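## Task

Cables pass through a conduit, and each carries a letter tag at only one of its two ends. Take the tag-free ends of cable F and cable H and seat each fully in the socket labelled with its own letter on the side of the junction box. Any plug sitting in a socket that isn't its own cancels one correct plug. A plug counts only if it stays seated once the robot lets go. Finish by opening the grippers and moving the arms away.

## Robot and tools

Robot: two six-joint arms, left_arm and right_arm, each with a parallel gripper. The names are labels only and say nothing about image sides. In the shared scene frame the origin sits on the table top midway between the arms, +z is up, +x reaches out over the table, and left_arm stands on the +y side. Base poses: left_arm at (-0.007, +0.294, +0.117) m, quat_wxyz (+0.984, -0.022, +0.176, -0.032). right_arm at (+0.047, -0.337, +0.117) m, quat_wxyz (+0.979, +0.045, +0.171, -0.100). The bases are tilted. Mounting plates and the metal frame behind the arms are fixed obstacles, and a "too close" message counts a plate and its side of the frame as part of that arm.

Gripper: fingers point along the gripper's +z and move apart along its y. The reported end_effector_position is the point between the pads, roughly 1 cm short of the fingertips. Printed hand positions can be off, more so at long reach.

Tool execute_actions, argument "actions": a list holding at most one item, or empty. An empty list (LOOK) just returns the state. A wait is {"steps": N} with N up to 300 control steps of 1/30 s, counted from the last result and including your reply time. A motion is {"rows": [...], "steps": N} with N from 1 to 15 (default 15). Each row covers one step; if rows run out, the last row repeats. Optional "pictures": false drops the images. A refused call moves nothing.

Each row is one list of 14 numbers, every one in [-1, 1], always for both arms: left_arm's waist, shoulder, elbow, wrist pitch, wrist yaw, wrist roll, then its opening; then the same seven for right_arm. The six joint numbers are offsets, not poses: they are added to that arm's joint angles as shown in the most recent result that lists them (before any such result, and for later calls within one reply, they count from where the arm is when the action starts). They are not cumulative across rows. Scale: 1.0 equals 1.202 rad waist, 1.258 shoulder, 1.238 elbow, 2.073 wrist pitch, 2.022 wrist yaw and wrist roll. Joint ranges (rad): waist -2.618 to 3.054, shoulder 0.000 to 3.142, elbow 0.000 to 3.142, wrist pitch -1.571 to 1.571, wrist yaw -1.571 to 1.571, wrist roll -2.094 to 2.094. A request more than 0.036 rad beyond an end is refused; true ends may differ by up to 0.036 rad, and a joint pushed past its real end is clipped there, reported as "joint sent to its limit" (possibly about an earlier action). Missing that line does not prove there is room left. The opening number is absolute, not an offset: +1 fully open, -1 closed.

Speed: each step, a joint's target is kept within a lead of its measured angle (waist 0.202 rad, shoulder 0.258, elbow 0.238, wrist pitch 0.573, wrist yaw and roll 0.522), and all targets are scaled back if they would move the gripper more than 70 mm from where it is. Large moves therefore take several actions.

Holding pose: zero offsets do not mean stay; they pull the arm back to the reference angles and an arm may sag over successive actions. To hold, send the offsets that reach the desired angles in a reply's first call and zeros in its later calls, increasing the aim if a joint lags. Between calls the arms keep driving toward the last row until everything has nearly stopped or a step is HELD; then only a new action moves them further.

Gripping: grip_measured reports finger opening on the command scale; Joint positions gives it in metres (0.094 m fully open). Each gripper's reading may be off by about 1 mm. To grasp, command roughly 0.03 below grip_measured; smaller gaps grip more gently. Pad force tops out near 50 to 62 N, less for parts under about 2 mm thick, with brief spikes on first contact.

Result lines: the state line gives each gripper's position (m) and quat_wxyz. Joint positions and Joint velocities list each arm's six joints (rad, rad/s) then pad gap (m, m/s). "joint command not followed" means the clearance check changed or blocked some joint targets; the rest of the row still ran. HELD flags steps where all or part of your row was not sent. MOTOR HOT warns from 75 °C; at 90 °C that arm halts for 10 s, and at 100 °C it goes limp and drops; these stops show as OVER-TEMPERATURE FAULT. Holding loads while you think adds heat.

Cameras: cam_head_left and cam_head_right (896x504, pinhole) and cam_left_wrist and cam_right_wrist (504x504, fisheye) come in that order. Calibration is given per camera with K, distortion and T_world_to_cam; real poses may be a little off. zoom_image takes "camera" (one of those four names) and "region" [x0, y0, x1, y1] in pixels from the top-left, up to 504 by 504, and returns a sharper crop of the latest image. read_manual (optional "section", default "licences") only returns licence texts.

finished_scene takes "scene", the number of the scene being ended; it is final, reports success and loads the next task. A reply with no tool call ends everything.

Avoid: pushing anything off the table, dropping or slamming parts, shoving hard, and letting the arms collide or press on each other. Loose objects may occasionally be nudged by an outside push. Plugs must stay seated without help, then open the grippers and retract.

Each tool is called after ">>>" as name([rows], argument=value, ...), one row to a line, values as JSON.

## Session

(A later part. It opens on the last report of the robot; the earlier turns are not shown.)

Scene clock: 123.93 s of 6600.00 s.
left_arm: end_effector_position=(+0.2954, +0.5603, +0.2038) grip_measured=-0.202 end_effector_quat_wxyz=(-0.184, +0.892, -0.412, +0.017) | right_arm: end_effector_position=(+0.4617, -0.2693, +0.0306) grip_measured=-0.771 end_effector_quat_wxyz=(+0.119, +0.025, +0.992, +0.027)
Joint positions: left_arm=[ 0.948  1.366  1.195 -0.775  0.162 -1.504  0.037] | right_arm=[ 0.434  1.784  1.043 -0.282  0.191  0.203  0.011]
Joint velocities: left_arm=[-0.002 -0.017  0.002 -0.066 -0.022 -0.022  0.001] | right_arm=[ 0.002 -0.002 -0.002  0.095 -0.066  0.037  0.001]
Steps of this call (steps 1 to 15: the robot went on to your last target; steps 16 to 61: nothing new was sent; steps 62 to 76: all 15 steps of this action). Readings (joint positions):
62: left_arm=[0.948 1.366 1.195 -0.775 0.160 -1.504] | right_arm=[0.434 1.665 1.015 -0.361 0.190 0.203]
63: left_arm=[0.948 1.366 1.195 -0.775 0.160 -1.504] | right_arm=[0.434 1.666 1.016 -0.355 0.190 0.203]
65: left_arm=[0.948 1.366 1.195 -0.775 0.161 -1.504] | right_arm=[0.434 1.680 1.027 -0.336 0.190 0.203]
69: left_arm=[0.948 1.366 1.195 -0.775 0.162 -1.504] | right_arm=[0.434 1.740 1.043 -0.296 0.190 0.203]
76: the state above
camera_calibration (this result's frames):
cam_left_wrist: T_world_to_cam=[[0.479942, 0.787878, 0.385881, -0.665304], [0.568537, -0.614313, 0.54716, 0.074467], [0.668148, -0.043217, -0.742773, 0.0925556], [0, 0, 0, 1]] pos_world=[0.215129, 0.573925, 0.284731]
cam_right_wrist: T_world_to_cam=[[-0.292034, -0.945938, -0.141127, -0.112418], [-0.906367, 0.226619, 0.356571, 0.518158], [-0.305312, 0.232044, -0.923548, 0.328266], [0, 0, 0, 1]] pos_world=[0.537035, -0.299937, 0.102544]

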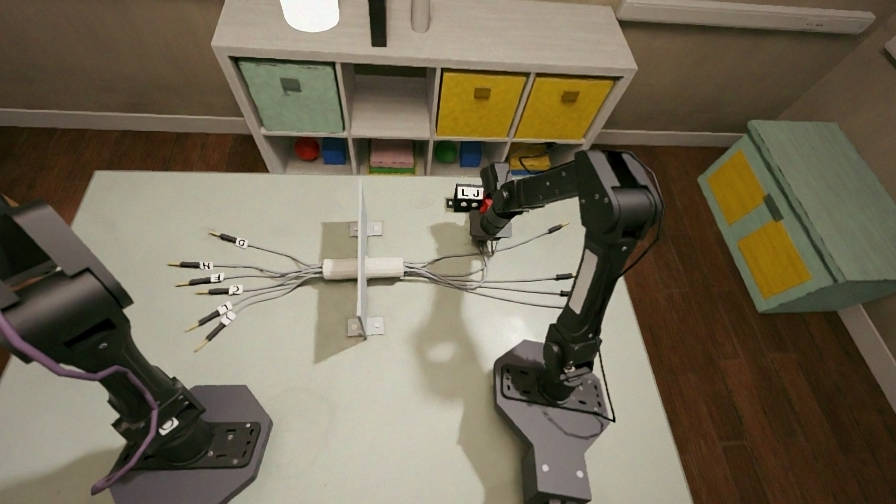

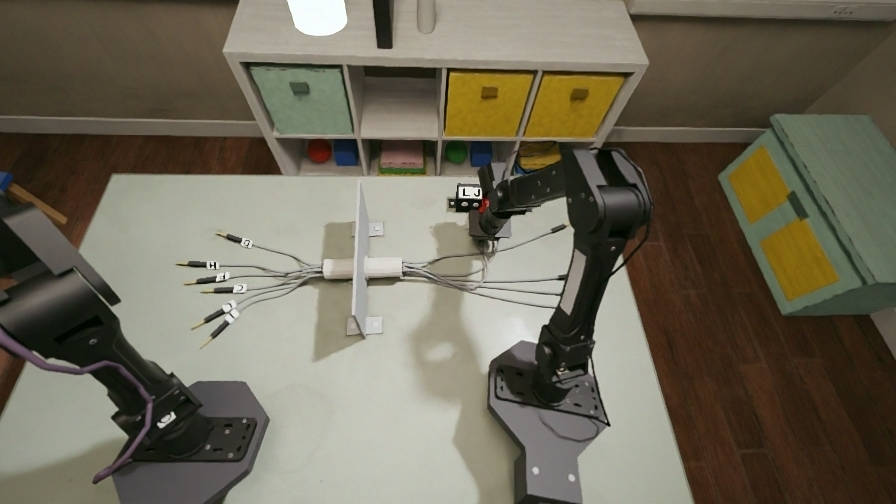

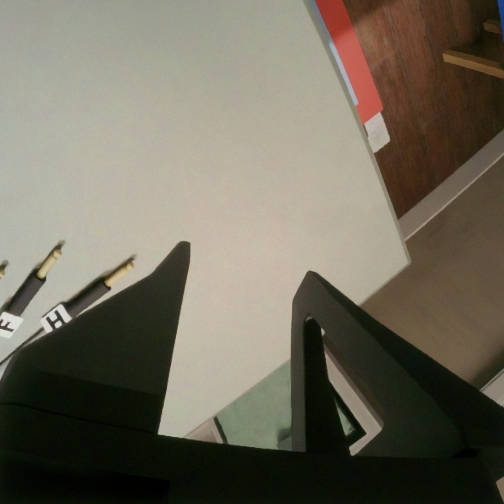

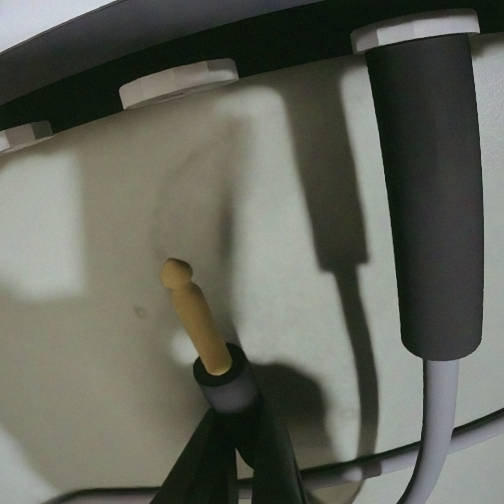

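>>> execute_actions([
  {"rows":[[0,0,0,0,0,0,-0.2,0,0.01,-0.01,0,0,0,-0.82],[0,0,0,0,0,0,-0.2,0,0.02,-0.02,0,0,0,-0.82],[0,0,0,0,0,0,-0.2,0,0.025,-0.02,0,0,0,-0.82],[0,0,0,0,0,0,-0.2,0,0.025,-0.02,0,0,0,-0.82],[0,0,0,0,0,0,-0.2,0,0.025,-0.02,0,0,0,-0.82],[0,0,0,0,0,0,-0.2,0,0.025,-0.02,0,0,0,-0.82],[0,0,0,0,0,0,-0.2,0,0.025,-0.02,0,0,0,-0.82],[0,0,0,0,0,0,-0.2,0,0.025,-0.02,0,0,0,-0.7],[0,0,0,0,0,0,-0.2,0,0.025,-0.02,0,0,0,-0.55],[0,0,0,0,0,0,-0.2,0,0.025,-0.02,0,0,0,-0.45]],"steps":15},
])

Scene clock: 126.00 s of 6600.00 s.
left_arm: end_effector_position=(+0.2957, +0.5600, +0.2038) grip_measured=-0.202 end_effector_quat_wxyz=(-0.184, +0.892, -0.412, +0.018) | right_arm: end_effector_position=(+0.4578, -0.2685, +0.0217) grip_measured=-0.453 end_effector_quat_wxyz=(+0.109, +0.023, +0.993, +0.024)
Joint positions: left_arm=[ 0.948  1.366  1.195 -0.775  0.165 -1.504  0.037] | right_arm=[ 0.434  1.81   1.043 -0.277  0.192  0.203  0.026]
Joint velocities: left_arm=[-0.007 -0.012 -0.007 -0.022  0.007 -0.007  0.   ] | right_arm=[ 0.002  0.002  0.007 -0.022 -0.022  0.051 -0.001]
Steps of this call (steps 1 to 15: the robot went on to your last target; steps 16 to 47: nothing new was sent; steps 48 to 62: all 15 steps of this action). Readings (joint positions):
48: left_arm=[0.948 1.366 1.195 -0.775 0.163 -1.504] | right_arm=[0.434 1.784 1.043 -0.277 0.192 0.203]
49: left_arm=[0.948 1.366 1.195 -0.775 0.163 -1.504] | right_arm=[0.434 1.784 1.043 -0.277 0.192 0.203]
51: left_arm=[0.948 1.366 1.195 -0.775 0.164 -1.504] | right_arm=[0.434 1.784 1.043 -0.277 0.192 0.203]
55: left_arm=[0.948 1.366 1.195 -0.775 0.165 -1.504] | right_arm=[0.434 1.784 1.043 -0.277 0.192 0.203]
62: the state above
camera_calibration (this result's frames):
cam_left_wrist: T_world_to_cam=[[0.480017, 0.788132, 0.385267, -0.665225], [0.567024, -0.613844, 0.549252, 0.0738548], [0.669378, -0.0451948, -0.741546, 0.0927756], [0, 0, 0, 1]] pos_world=[0.21534, 0.573814, 0.284522]
cam_right_wrist: T_world_to_cam=[[-0.291259, -0.947717, -0.130389, -0.115196], [-0.900171, 0.22537, 0.372695, 0.514084], [-0.323823, 0.225923, -0.918748, 0.325497], [0, 0, 0, 1]] pos_world=[0.534615, -0.298569, 0.0924326]

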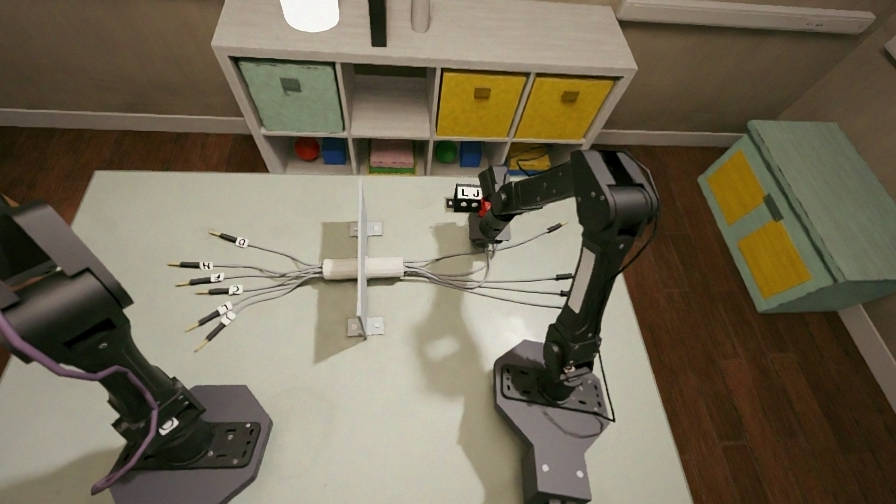

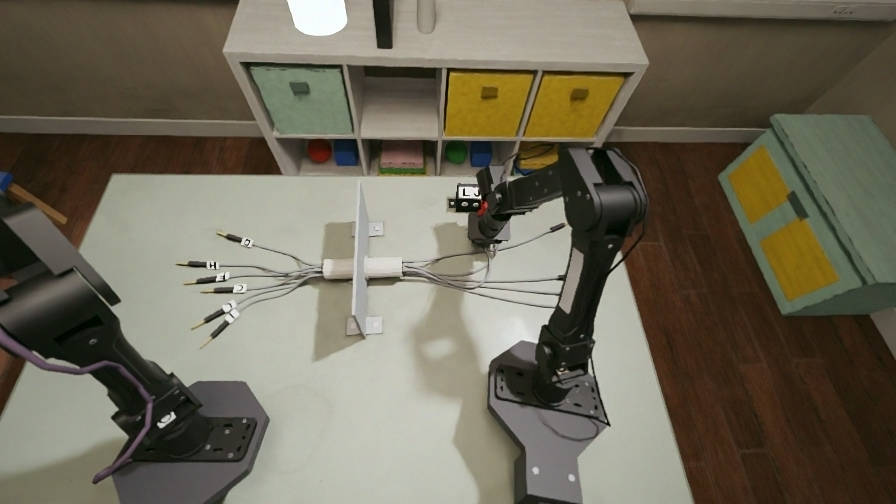

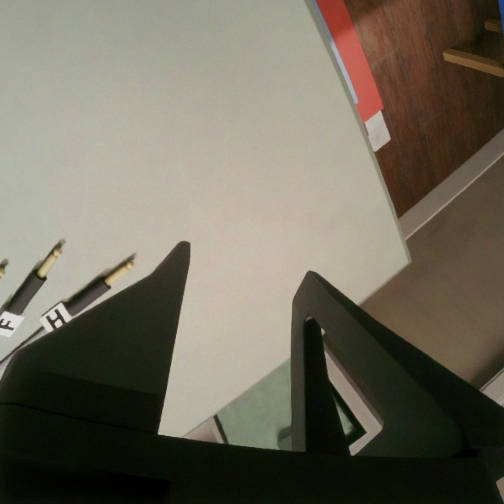

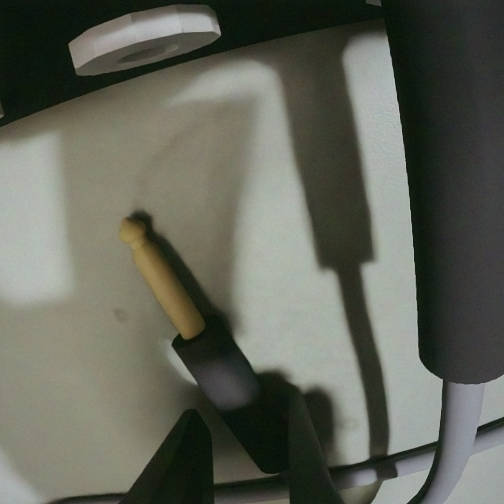

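>>> execute_actions([
  {"rows":[[0,0,0,0,0,0,-0.2,0,-0.03,0,0,0,0,-0.4],[0,0,0,0,0,0,-0.2,0,-0.055,0,0,0,0,-0.4],[0,0,0,0,0,0,-0.2,0,-0.07,-0.02,0.02,0,0,-0.4],[0,0,0,0,0,0,-0.2,0.005,-0.08,-0.05,0.05,0.005,-0.01,-0.4],[0,0,0,0,0,0,-0.2,0.01,-0.085,-0.08,0.08,0.012,-0.02,-0.4],[0,0,0,0,0,0,-0.2,0.017,-0.09,-0.11,0.11,0.02,-0.028,-0.4],[0,0,0,0,0,0,-0.2,0.024,-0.095,-0.14,0.14,0.027,-0.035,-0.4],[0,0,0,0,0,0,-0.2,0.03,-0.095,-0.17,0.17,0.034,-0.042,-0.4],[0,0,0,0,0,0,-0.2,0.037,-0.095,-0.2,0.2,0.041,-0.05,-0.4],[0,0,0,0,0,0,-0.2,0.044,-0.095,-0.23,0.23,0.048,-0.057,-0.4],[0,0,0,0,0,0,-0.2,0.05,-0.095,-0.265,0.26,0.055,-0.064,-0.4],[0,0,0,0,0,0,-0.2,0.055,-0.095,-0.296,0.291,0.061,-0.07,-0.4]],"steps":15},
])

Scene clock: 130.20 s of 6600.00 s.
left_arm: end_effector_position=(+0.2961, +0.5596, +0.2037) grip_measured=-0.202 end_effector_quat_wxyz=(-0.183, +0.892, -0.412, +0.019) | right_arm: end_effector_position=(+0.4333, -0.2676, +0.0201) grip_measured=-0.403 end_effector_quat_wxyz=(+0.223, -0.020, +0.975, +0.003)
Joint positions: left_arm=[ 0.948  1.366  1.195 -0.775  0.168 -1.504  0.037] | right_arm=[0.487 1.705 0.691 0.191 0.284 0.097 0.028]
Joint velocities: left_arm=[ 0.002  0.002 -0.007  0.095 -0.066  0.022  0.001] | right_arm=[ 0.056  0.002 -0.198  0.667  0.154 -0.212 -0.002]
Steps of this call (steps 1 to 15: the robot went on to your last target; steps 16 to 90: nothing new was sent; then 0.70 s passed at rest; steps 91 to 105: all 15 steps of this action). Readings (joint positions):
91: left_arm=[0.948 1.366 1.195 -0.775 0.165 -1.504] | right_arm=[0.434 1.810 1.043 -0.277 0.192 0.203]
92: left_arm=[0.948 1.366 1.195 -0.775 0.166 -1.504] | right_arm=[0.434 1.807 1.043 -0.277 0.192 0.203]
94: left_arm=[0.948 1.366 1.195 -0.775 0.167 -1.504] | right_arm=[0.434 1.785 1.030 -0.262 0.192 0.202]
98: left_arm=[0.948 1.366 1.195 -0.775 0.168 -1.504] | right_arm=[0.438 1.715 0.922 -0.113 0.217 0.172]
105: the state above
camera_calibration (this result's frames):
cam_left_wrist: T_world_to_cam=[[0.480106, 0.788421, 0.384565, -0.665134], [0.565292, -0.613302, 0.551639, 0.0731546], [0.670779, -0.0474537, -0.740138, 0.0930249], [0, 0, 0, 1]] pos_world=[0.215582, 0.573687, 0.284284]
cam_right_wrist: T_world_to_cam=[[-0.187466, -0.973184, -0.133305, -0.173388], [-0.97537, 0.168368, 0.142496, 0.514311], [-0.116231, 0.156735, -0.980777, 0.208585], [0, 0, 0, 1]] pos_world=[0.493383, -0.288024, 0.108174]

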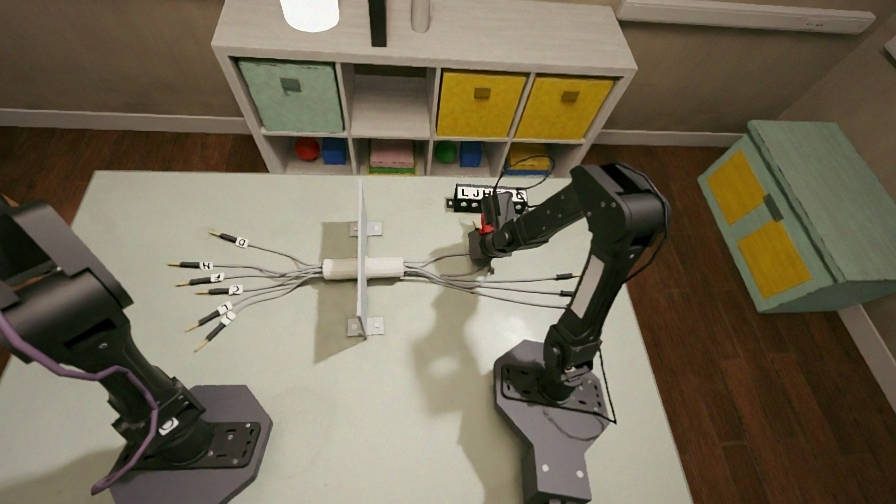

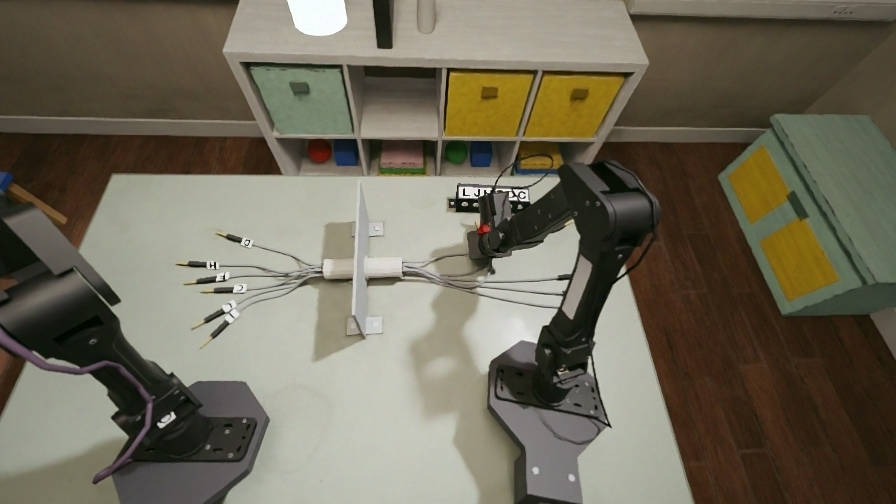

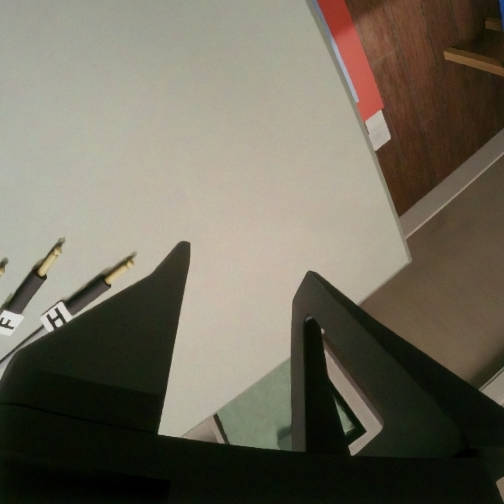

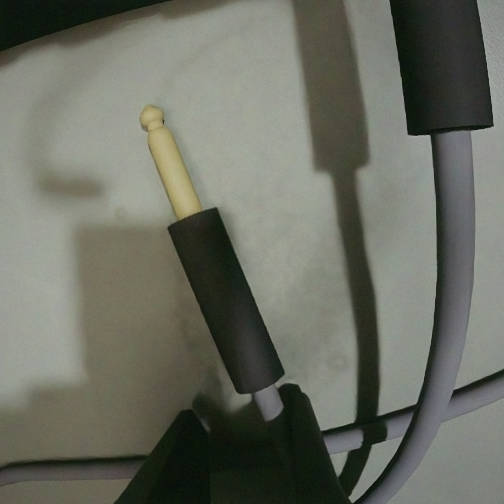

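>>> execute_actions([
  {"steps":12},
])

Scene clock: 130.60 s of 6600.00 s.
left_arm: end_effector_position=(+0.2961, +0.5596, +0.2037) grip_measured=-0.202 end_effector_quat_wxyz=(-0.183, +0.892, -0.412, +0.019) | right_arm: end_effector_position=(+0.4544, -0.2682, +0.0318) grip_measured=-0.403 end_effector_quat_wxyz=(+0.273, -0.016, +0.962, -0.001)
Joint positions: left_arm=[ 0.948  1.366  1.195 -0.775  0.168 -1.504  0.037] | right_arm=[0.488 1.705 0.685 0.303 0.305 0.073 0.028]
Joint velocities: left_arm=[-0.002 -0.012  0.007 -0.022 -0.022 -0.037  0.   ] | right_arm=[-0.002 -0.007  0.007  0.007  0.022 -0.066 -0.001]
Steps of this call (steps 1 to 12: the robot went on to your last target). Readings (joint positions):
1: left_arm=[0.948 1.366 1.195 -0.775 0.168 -1.504] | right_arm=[0.488 1.705 0.687 0.209 0.287 0.092]
2: left_arm=[0.948 1.366 1.195 -0.775 0.168 -1.504] | right_arm=[0.488 1.705 0.685 0.224 0.292 0.088]
4: left_arm=[0.948 1.366 1.195 -0.775 0.168 -1.504] | right_arm=[0.488 1.705 0.685 0.257 0.297 0.082]
8: left_arm=[0.948 1.366 1.195 -0.775 0.168 -1.504] | right_arm=[0.488 1.705 0.685 0.291 0.303 0.075]
12: the state above
camera_calibration (this result's frames):
cam_left_wrist: T_world_to_cam=[[0.480106, 0.788421, 0.384565, -0.665134], [0.565292, -0.613302, 0.551639, 0.0731546], [0.670779, -0.0474537, -0.740138, 0.0930249], [0, 0, 0, 1]] pos_world=[0.215582, 0.573687, 0.284284]
cam_right_wrist: T_world_to_cam=[[-0.18354, -0.971704, -0.148673, -0.169367], [-0.982925, 0.179395, 0.0409433, 0.543024], [-0.0131136, 0.153649, -0.988038, 0.175132], [0, 0, 0, 1]] pos_world=[0.504963, -0.2889, 0.125624]

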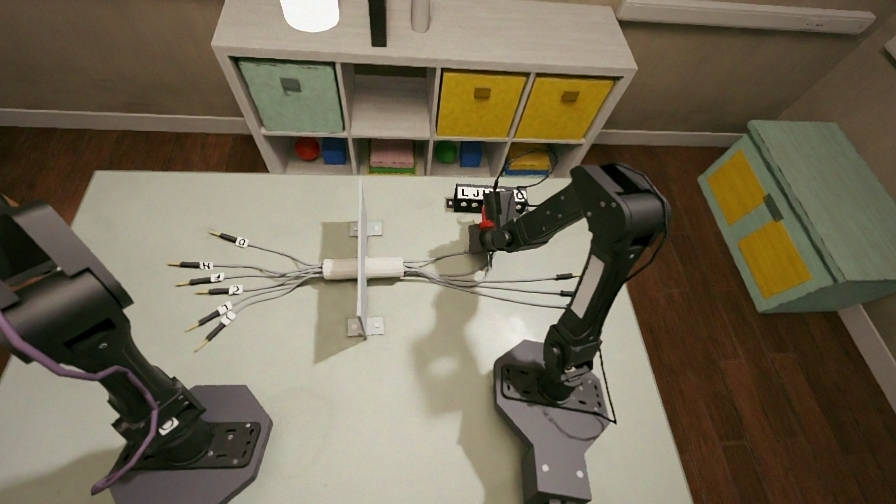

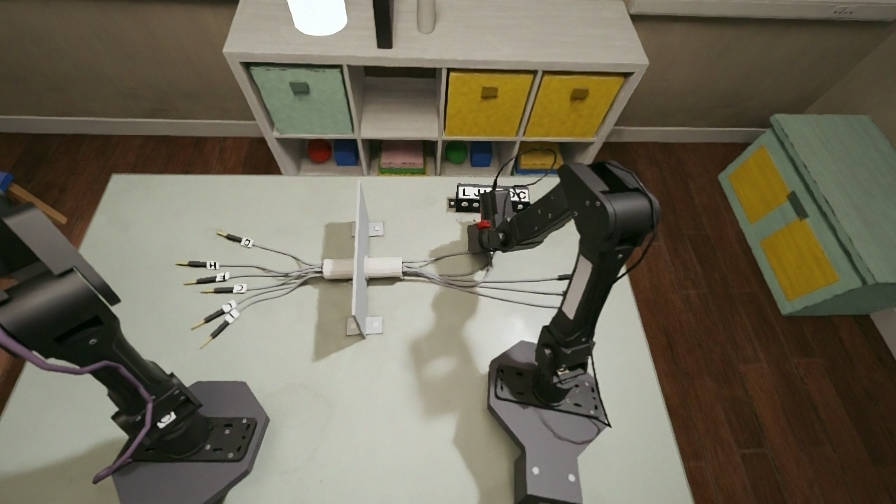

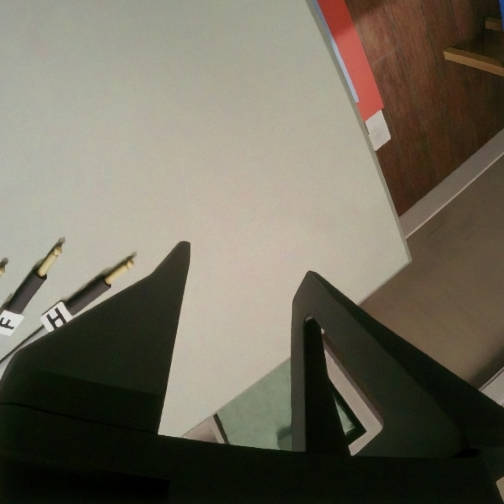

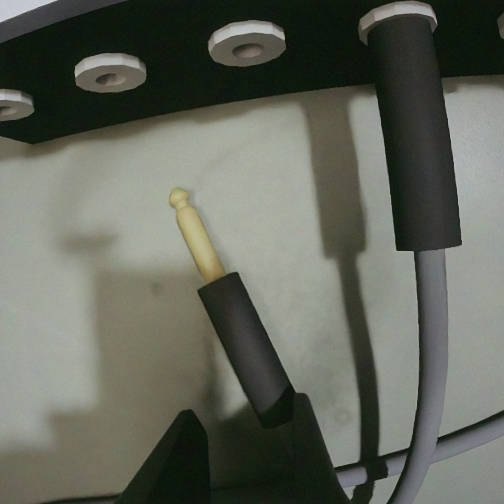

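>>> execute_actions([
  {"rows":[[0,0,0,0,0,0,-0.2,0,0.005,0.02,0,0,0.02,-0.4],[0,0,0,0,0,0,-0.2,0,0.012,0.035,0,0,0.04,-0.4],[0,0,0,0,0,0,-0.2,0,0.02,0.05,0.005,0,0.04,-0.4],[0,0,0,0,0,0,-0.2,0,0.03,0.058,0.01,0,0.04,-0.4],[0,0,0,0,0,0,-0.2,0,0.04,0.058,0.015,0,0.04,-0.4],[0,0,0,0,0,0,-0.2,0,0.05,0.058,0.015,0,0.04,-0.4],[0,0,0,0,0,0,-0.2,0,0.057,0.058,0.015,0,0.04,-0.4],[0,0,0,0,0,0,-0.2,0,0.062,0.058,0.015,0,0.04,-0.4]],"steps":15},
])

Scene clock: 132.80 s of 6600.00 s.
left_arm: end_effector_position=(+0.2965, +0.5593, +0.2037) grip_measured=-0.202 end_effector_quat_wxyz=(-0.183, +0.892, -0.412, +0.021) | right_arm: end_effector_position=(+0.4666, -0.2633, +0.0225) grip_measured=-0.403 end_effector_quat_wxyz=(+0.275, +0.018, +0.961, +0.008)
Joint positions: left_arm=[ 0.948  1.366  1.195 -0.775  0.171 -1.504  0.037] | right_arm=[0.488 1.773 0.734 0.327 0.307 0.142 0.028]
Joint velocities: left_arm=[ 0.002  0.002  0.002  0.022  0.022 -0.022 -0.   ] | right_arm=[-0.017 -0.007  0.007 -0.081 -0.007  0.037 -0.003]
Steps of this call (steps 1 to 30: the robot went on to your last target; steps 31 to 51: nothing new was sent; steps 52 to 66: all 15 steps of this action). Readings (joint positions):
52: left_arm=[0.948 1.366 1.195 -0.775 0.168 -1.504] | right_arm=[0.488 1.705 0.685 0.309 0.307 0.076]
53: left_arm=[0.948 1.366 1.195 -0.775 0.169 -1.504] | right_arm=[0.488 1.705 0.687 0.308 0.307 0.087]
55: left_arm=[0.948 1.366 1.195 -0.775 0.169 -1.504] | right_arm=[0.488 1.713 0.702 0.306 0.307 0.109]
59: left_arm=[0.948 1.366 1.195 -0.775 0.170 -1.504] | right_arm=[0.488 1.750 0.734 0.324 0.307 0.130]
66: the state above
camera_calibration (this result's frames):
cam_left_wrist: T_world_to_cam=[[0.480184, 0.788673, 0.38395, -0.665055], [0.563772, -0.612822, 0.553724, 0.0725413], [0.672, -0.0494291, -0.738899, 0.0932414], [0, 0, 0, 1]] pos_world=[0.215794, 0.573575, 0.284076]
cam_right_wrist: T_world_to_cam=[[-0.240745, -0.952875, -0.184583, -0.13129], [-0.970586, 0.236733, 0.0438144, 0.563712], [0.0019472, 0.189702, -0.98184, 0.16774], [0, 0, 0, 1]] pos_world=[0.515197, -0.290372, 0.115761]

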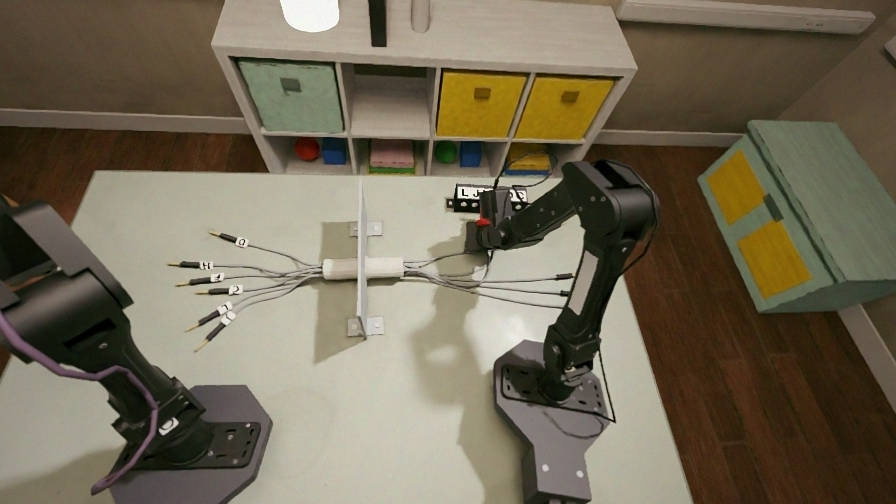

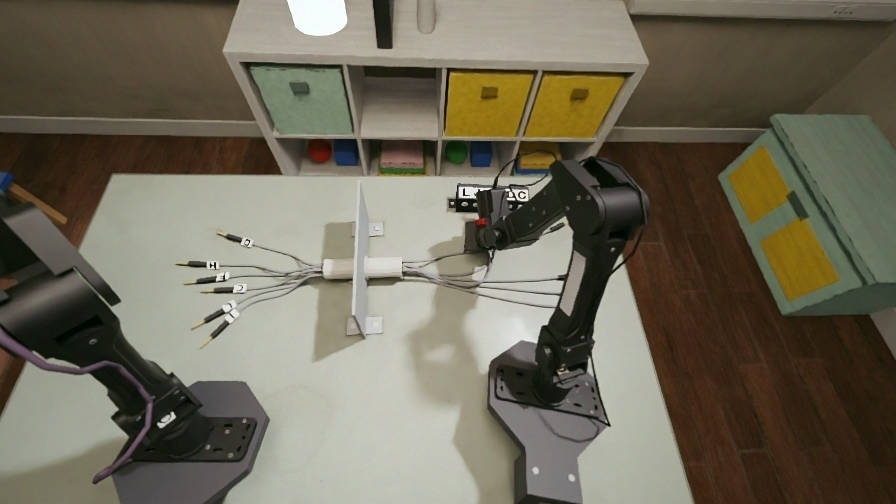

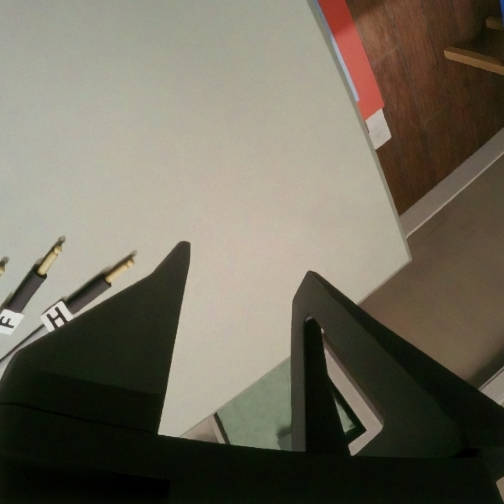

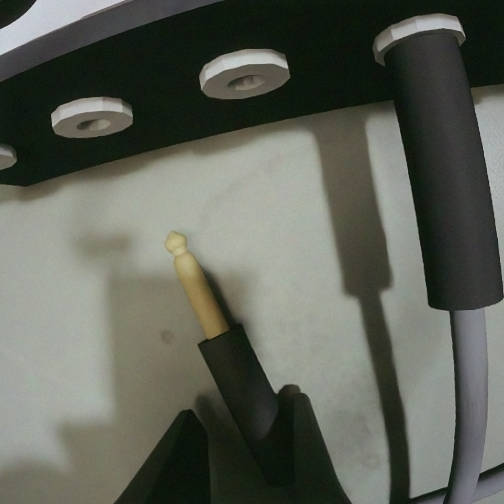

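Close with a little down, then lift.

>>> execute_actions([
  {"rows":[[0,0,0,0,0,0,-0.2,0,0.012,0,0,0,0,-0.5],[0,0,0,0,0,0,-0.2,0,0.012,0,0,0,0,-0.6],[0,0,0,0,0,0,-0.2,0,0.012,0,0,0,0,-0.7],[0,0,0,0,0,0,-0.2,0,0.012,0,0,0,0,-0.78],[0,0,0,0,0,0,-0.2,0,0.012,0,0,0,0,-0.83],[0,0,0,0,0,0,-0.2,0,0.012,0,0,0,0,-0.83],[0,0,0,0,0,0,-0.2,0,0.012,0,0,0,0,-0.83],[0,0,0,0,0,0,-0.2,0,0.012,0,0,0,0,-0.83],[0,0,0,0,0,0,-0.2,0,-0.02,0,-0.01,0,0,-0.83],[0,0,0,0,0,0,-0.2,0,-0.05,0,-0.03,0,0,-0.83],[0,0,0,0,0,0,-0.2,0,-0.08,0,-0.05,0,0,-0.83],[0,0,0,0,0,0,-0.2,0,-0.097,0,-0.065,0,0,-0.83]],"steps":15},
])

>>> execute_actions([
  {"steps":8},
])

Scene clock: 134.27 s of 6600.00 s.
left_arm: end_effector_position=(+0.2968, +0.5589, +0.2037) grip_measured=-0.202 end_effector_quat_wxyz=(-0.182, +0.892, -0.413, +0.022) | right_arm: end_effector_position=(+0.4659, -0.2680, +0.0426) grip_measured=-0.767 end_effector_quat_wxyz=(+0.275, +0.020, +0.961, +0.008)
Joint positions: left_arm=[ 0.948  1.366  1.195 -0.775  0.173 -1.504  0.037] | right_arm=[0.488 1.688 0.734 0.241 0.307 0.145 0.011]
Joint velocities: left_arm=[-0.002  0.002  0.002 -0.022 -0.022  0.022 -0.001] | right_arm=[ 0.002 -0.379 -0.002 -0.066 -0.022  0.007 -0.   ]
Steps of this call (steps 1 to 15: the robot went on to your last target; steps 16 to 29: nothing new was sent; steps 30 to 44: all 15 steps of this action). Readings (joint positions):
30: left_arm=[0.948 1.366 1.195 -0.775 0.171 -1.504] | right_arm=[0.488 1.773 0.734 0.327 0.307 0.145]
31: left_arm=[0.948 1.366 1.195 -0.775 0.172 -1.504] | right_arm=[0.488 1.773 0.734 0.327 0.307 0.145]
33: left_arm=[0.948 1.366 1.195 -0.775 0.172 -1.504] | right_arm=[0.488 1.773 0.734 0.327 0.307 0.145]
37: left_arm=[0.948 1.366 1.195 -0.775 0.173 -1.504] | right_arm=[0.488 1.773 0.734 0.327 0.307 0.145]
44: the state above
camera_calibration (this result's frames):
cam_left_wrist: T_world_to_cam=[[0.480264, 0.788924, 0.383335, -0.664974], [0.562249, -0.612337, 0.555805, 0.0719275], [0.673218, -0.0514034, -0.737655, 0.0934563], [0, 0, 0, 1]] pos_world=[0.216006, 0.573462, 0.283869]
cam_right_wrist: T_world_to_cam=[[-0.243688, -0.951917, -0.18566, -0.130548], [-0.969852, 0.23954, 0.0448074, 0.563634], [0.00182008, 0.190981, -0.981592, 0.188707], [0, 0, 0, 1]] pos_world=[0.514485, -0.295323, 0.135741]

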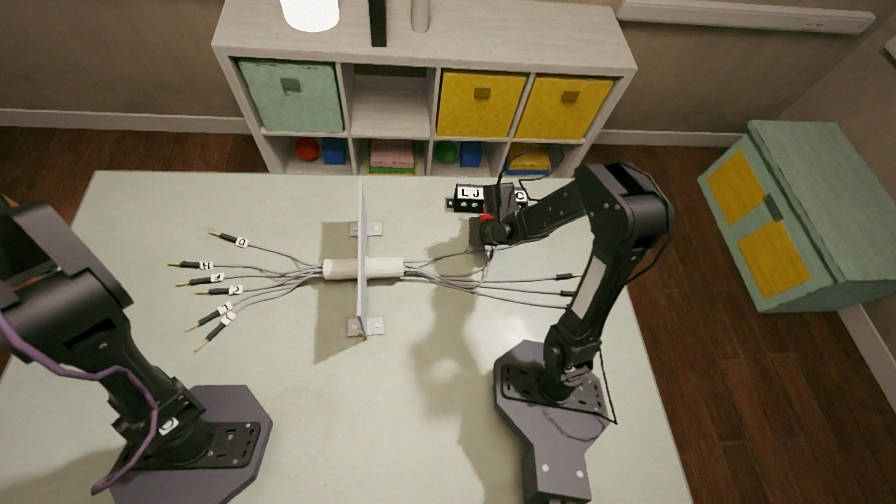

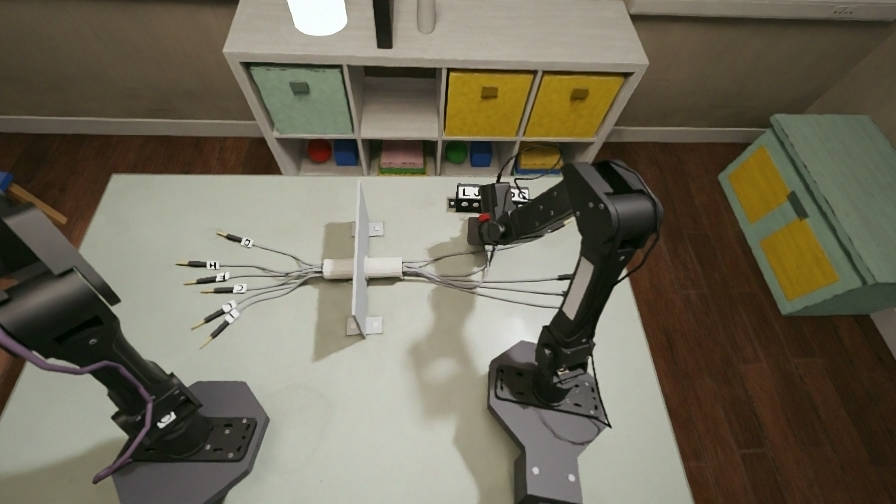

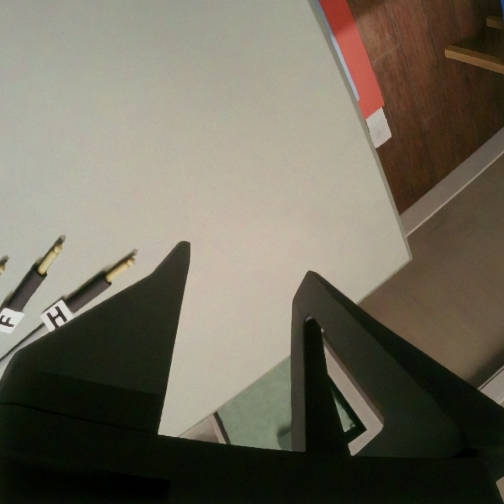

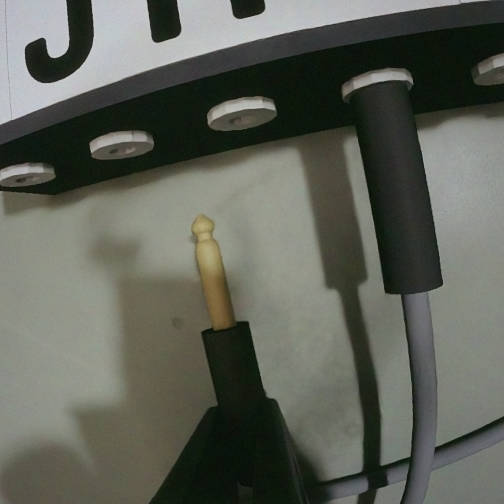

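Scene clock: 134.53 s of 6600.00 s.
left_arm: end_effector_position=(+0.2968, +0.5589, +0.2036) grip_measured=-0.202 end_effector_quat_wxyz=(-0.182, +0.892, -0.413, +0.022) | right_arm: end_effector_position=(+0.4627, -0.2692, +0.0446) grip_measured=-0.767 end_effector_quat_wxyz=(+0.269, +0.018, +0.963, +0.007)
Joint positions: left_arm=[ 0.948  1.366  1.195 -0.775  0.174 -1.504  0.037] | right_arm=[0.488 1.672 0.734 0.211 0.307 0.145 0.011]
Joint velocities: left_arm=[ 0.007 -0.017 -0.002 -0.022 -0.007 -0.095 -0.   ] | right_arm=[ 0.007 -0.012 -0.002 -0.037 -0.007 -0.007  0.   ]
Steps of this call (steps 1 to 8: the robot went on to your last target). Readings (joint positions):
1: left_arm=[0.948 1.366 1.195 -0.775 0.173 -1.504] | right_arm=[0.488 1.678 0.734 0.238 0.307 0.145]
2: left_arm=[0.948 1.366 1.195 -0.775 0.173 -1.504] | right_arm=[0.488 1.673 0.734 0.236 0.307 0.145]
4: left_arm=[0.948 1.366 1.195 -0.775 0.174 -1.504] | right_arm=[0.488 1.672 0.734 0.228 0.307 0.145]
8: the state above
camera_calibration (this result's frames):
cam_left_wrist: T_world_to_cam=[[0.480276, 0.78896, 0.383247, -0.664963], [0.562031, -0.612267, 0.556102, 0.0718397], [0.673392, -0.0516854, -0.737477, 0.0934868], [0, 0, 0, 1]] pos_world=[0.216036, 0.573446, 0.283839]
cam_right_wrist: T_world_to_cam=[[-0.243309, -0.953268, -0.17911, -0.132981], [-0.969876, 0.236849, 0.0569411, 0.559521], [-0.0118582, 0.187568, -0.98218, 0.196345], [0, 0, 0, 1]] pos_world=[0.512639, -0.296117, 0.137168]

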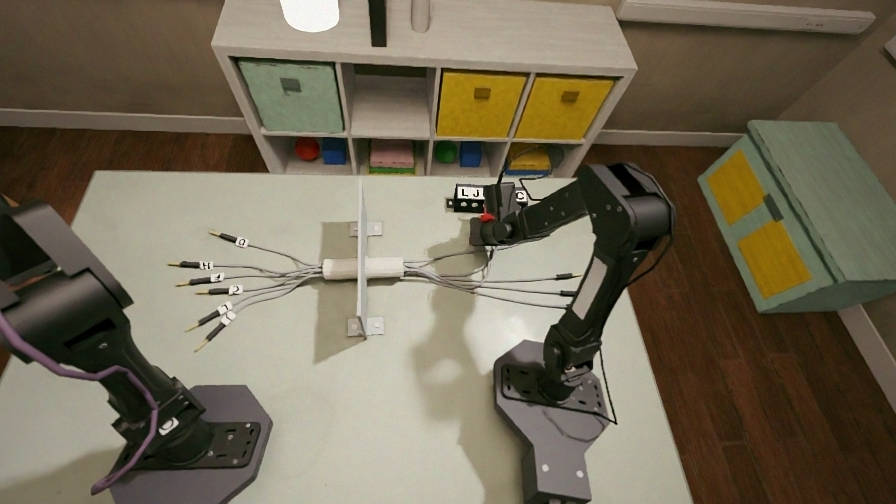

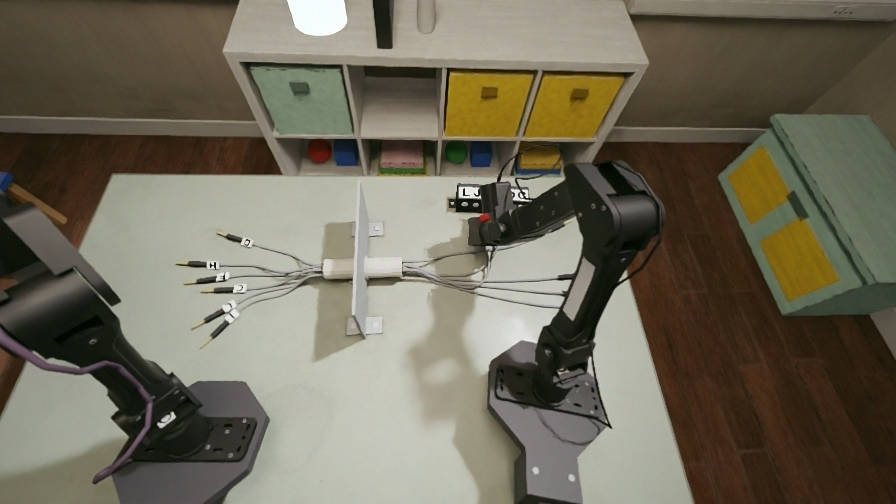

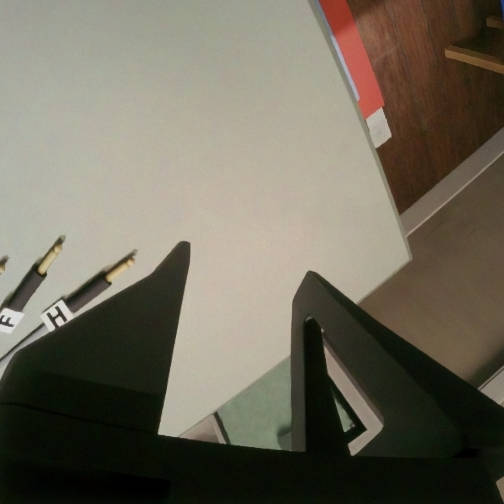

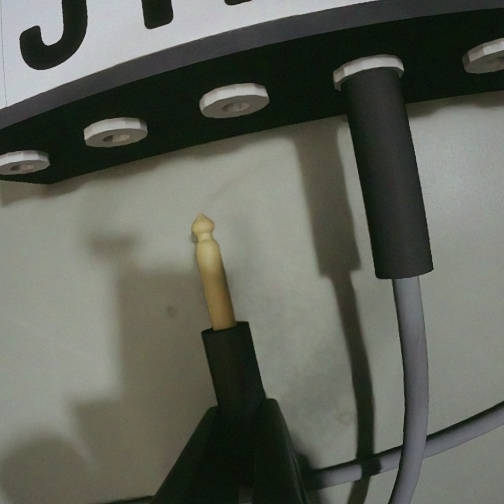

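>>> execute_actions([
  {"rows":[[0,0,0,0,0,0,-0.2,-0.015,-0.01,0,-0.01,-0.01,0,-0.83],[0,0,0,0,0,0,-0.2,-0.03,-0.02,0.01,-0.02,-0.02,0,-0.83],[0,0,0,0,0,0,-0.2,-0.04,-0.03,0.02,-0.028,-0.028,0,-0.83],[0,0,0,0,0,0,-0.2,-0.05,-0.035,0.03,-0.028,-0.028,0,-0.83],[0,0,0,0,0,0,-0.2,-0.05,-0.035,0.04,-0.028,-0.028,0,-0.83],[0,0,0,0,0,0,-0.2,-0.05,-0.03,0.045,-0.028,-0.028,0,-0.83]],"steps":15},
])

Scene clock: 136.70 s of 6600.00 s.
left_arm: end_effector_position=(+0.2972, +0.5585, +0.2036) grip_measured=-0.202 end_effector_quat_wxyz=(-0.182, +0.892, -0.413, +0.023) | right_arm: end_effector_position=(+0.4667, -0.2852, +0.0416) grip_measured=-0.767 end_effector_quat_wxyz=(+0.254, +0.034, +0.966, +0.011)
Joint positions: left_arm=[ 0.948  1.366  1.195 -0.775  0.176 -1.504  0.037] | right_arm=[0.429 1.672 0.762 0.164 0.261 0.145 0.011]
Joint velocities: left_arm=[ 0.007  0.017  0.002 -0.037 -0.022 -0.022 -0.001] | right_arm=[-0.002  0.002 -0.007  0.022  0.022  0.022 -0.001]
Steps of this call (steps 1 to 30: the robot went on to your last target; steps 31 to 50: nothing new was sent; steps 51 to 65: all 15 steps of this action). Readings (joint positions):
51: left_arm=[0.948 1.366 1.195 -0.775 0.174 -1.504] | right_arm=[0.486 1.672 0.734 0.202 0.305 0.145]
52: left_arm=[0.948 1.366 1.195 -0.775 0.174 -1.504] | right_arm=[0.483 1.672 0.734 0.200 0.299 0.145]
54: left_arm=[0.948 1.366 1.195 -0.775 0.175 -1.504] | right_arm=[0.464 1.672 0.734 0.190 0.282 0.145]
58: left_arm=[0.948 1.366 1.195 -0.775 0.176 -1.504] | right_arm=[0.430 1.672 0.752 0.166 0.271 0.145]
65: the state above
camera_calibration (this result's frames):
cam_left_wrist: T_world_to_cam=[[0.480357, 0.789209, 0.382631, -0.664882], [0.560505, -0.611776, 0.558179, 0.0712253], [0.674605, -0.0536583, -0.736226, 0.0936998], [0, 0, 0, 1]] pos_world=[0.216248, 0.573333, 0.283633]
cam_right_wrist: T_world_to_cam=[[-0.274926, -0.943092, -0.187064, -0.129739], [-0.960813, 0.262321, 0.0895932, 0.568993], [-0.0354237, 0.204365, -0.978254, 0.212106], [0, 0, 0, 1]] pos_world=[0.518541, -0.314961, 0.132246]

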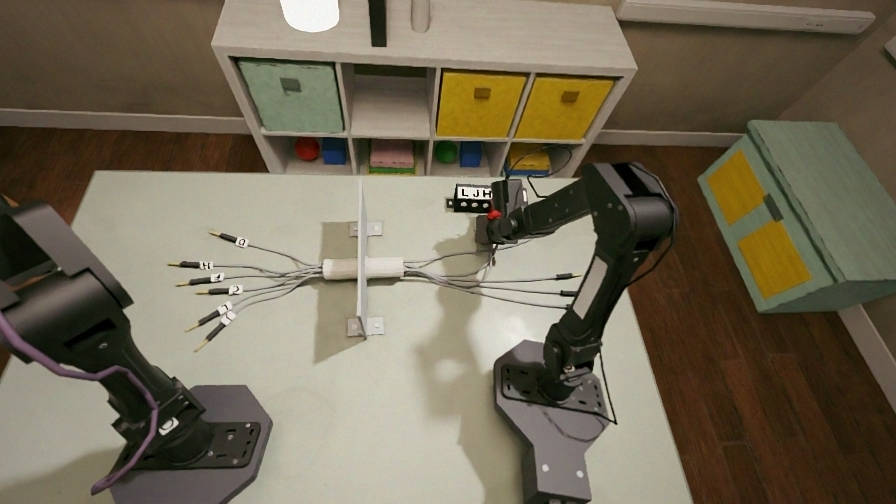

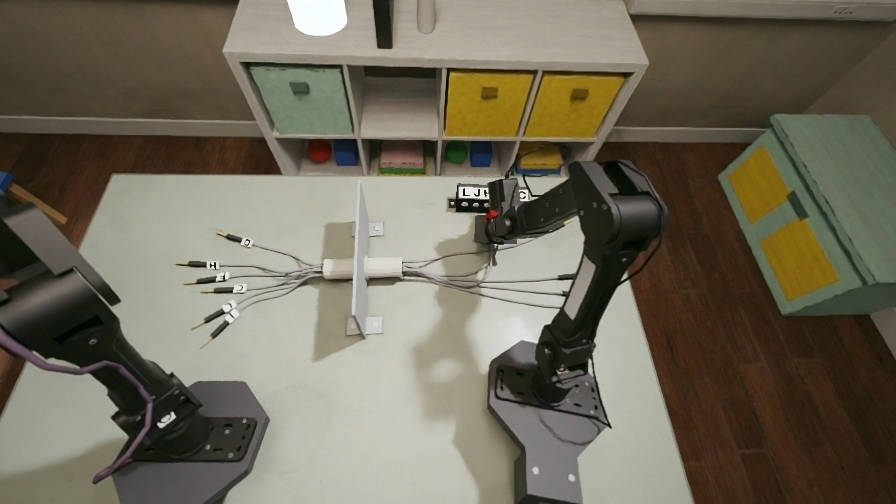

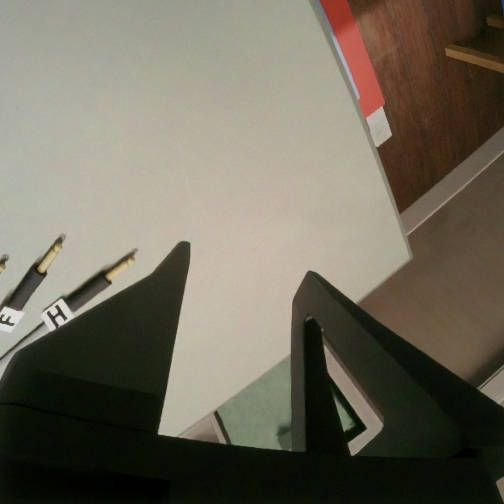

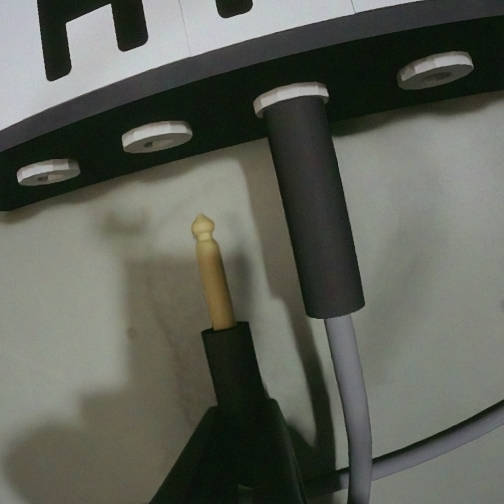

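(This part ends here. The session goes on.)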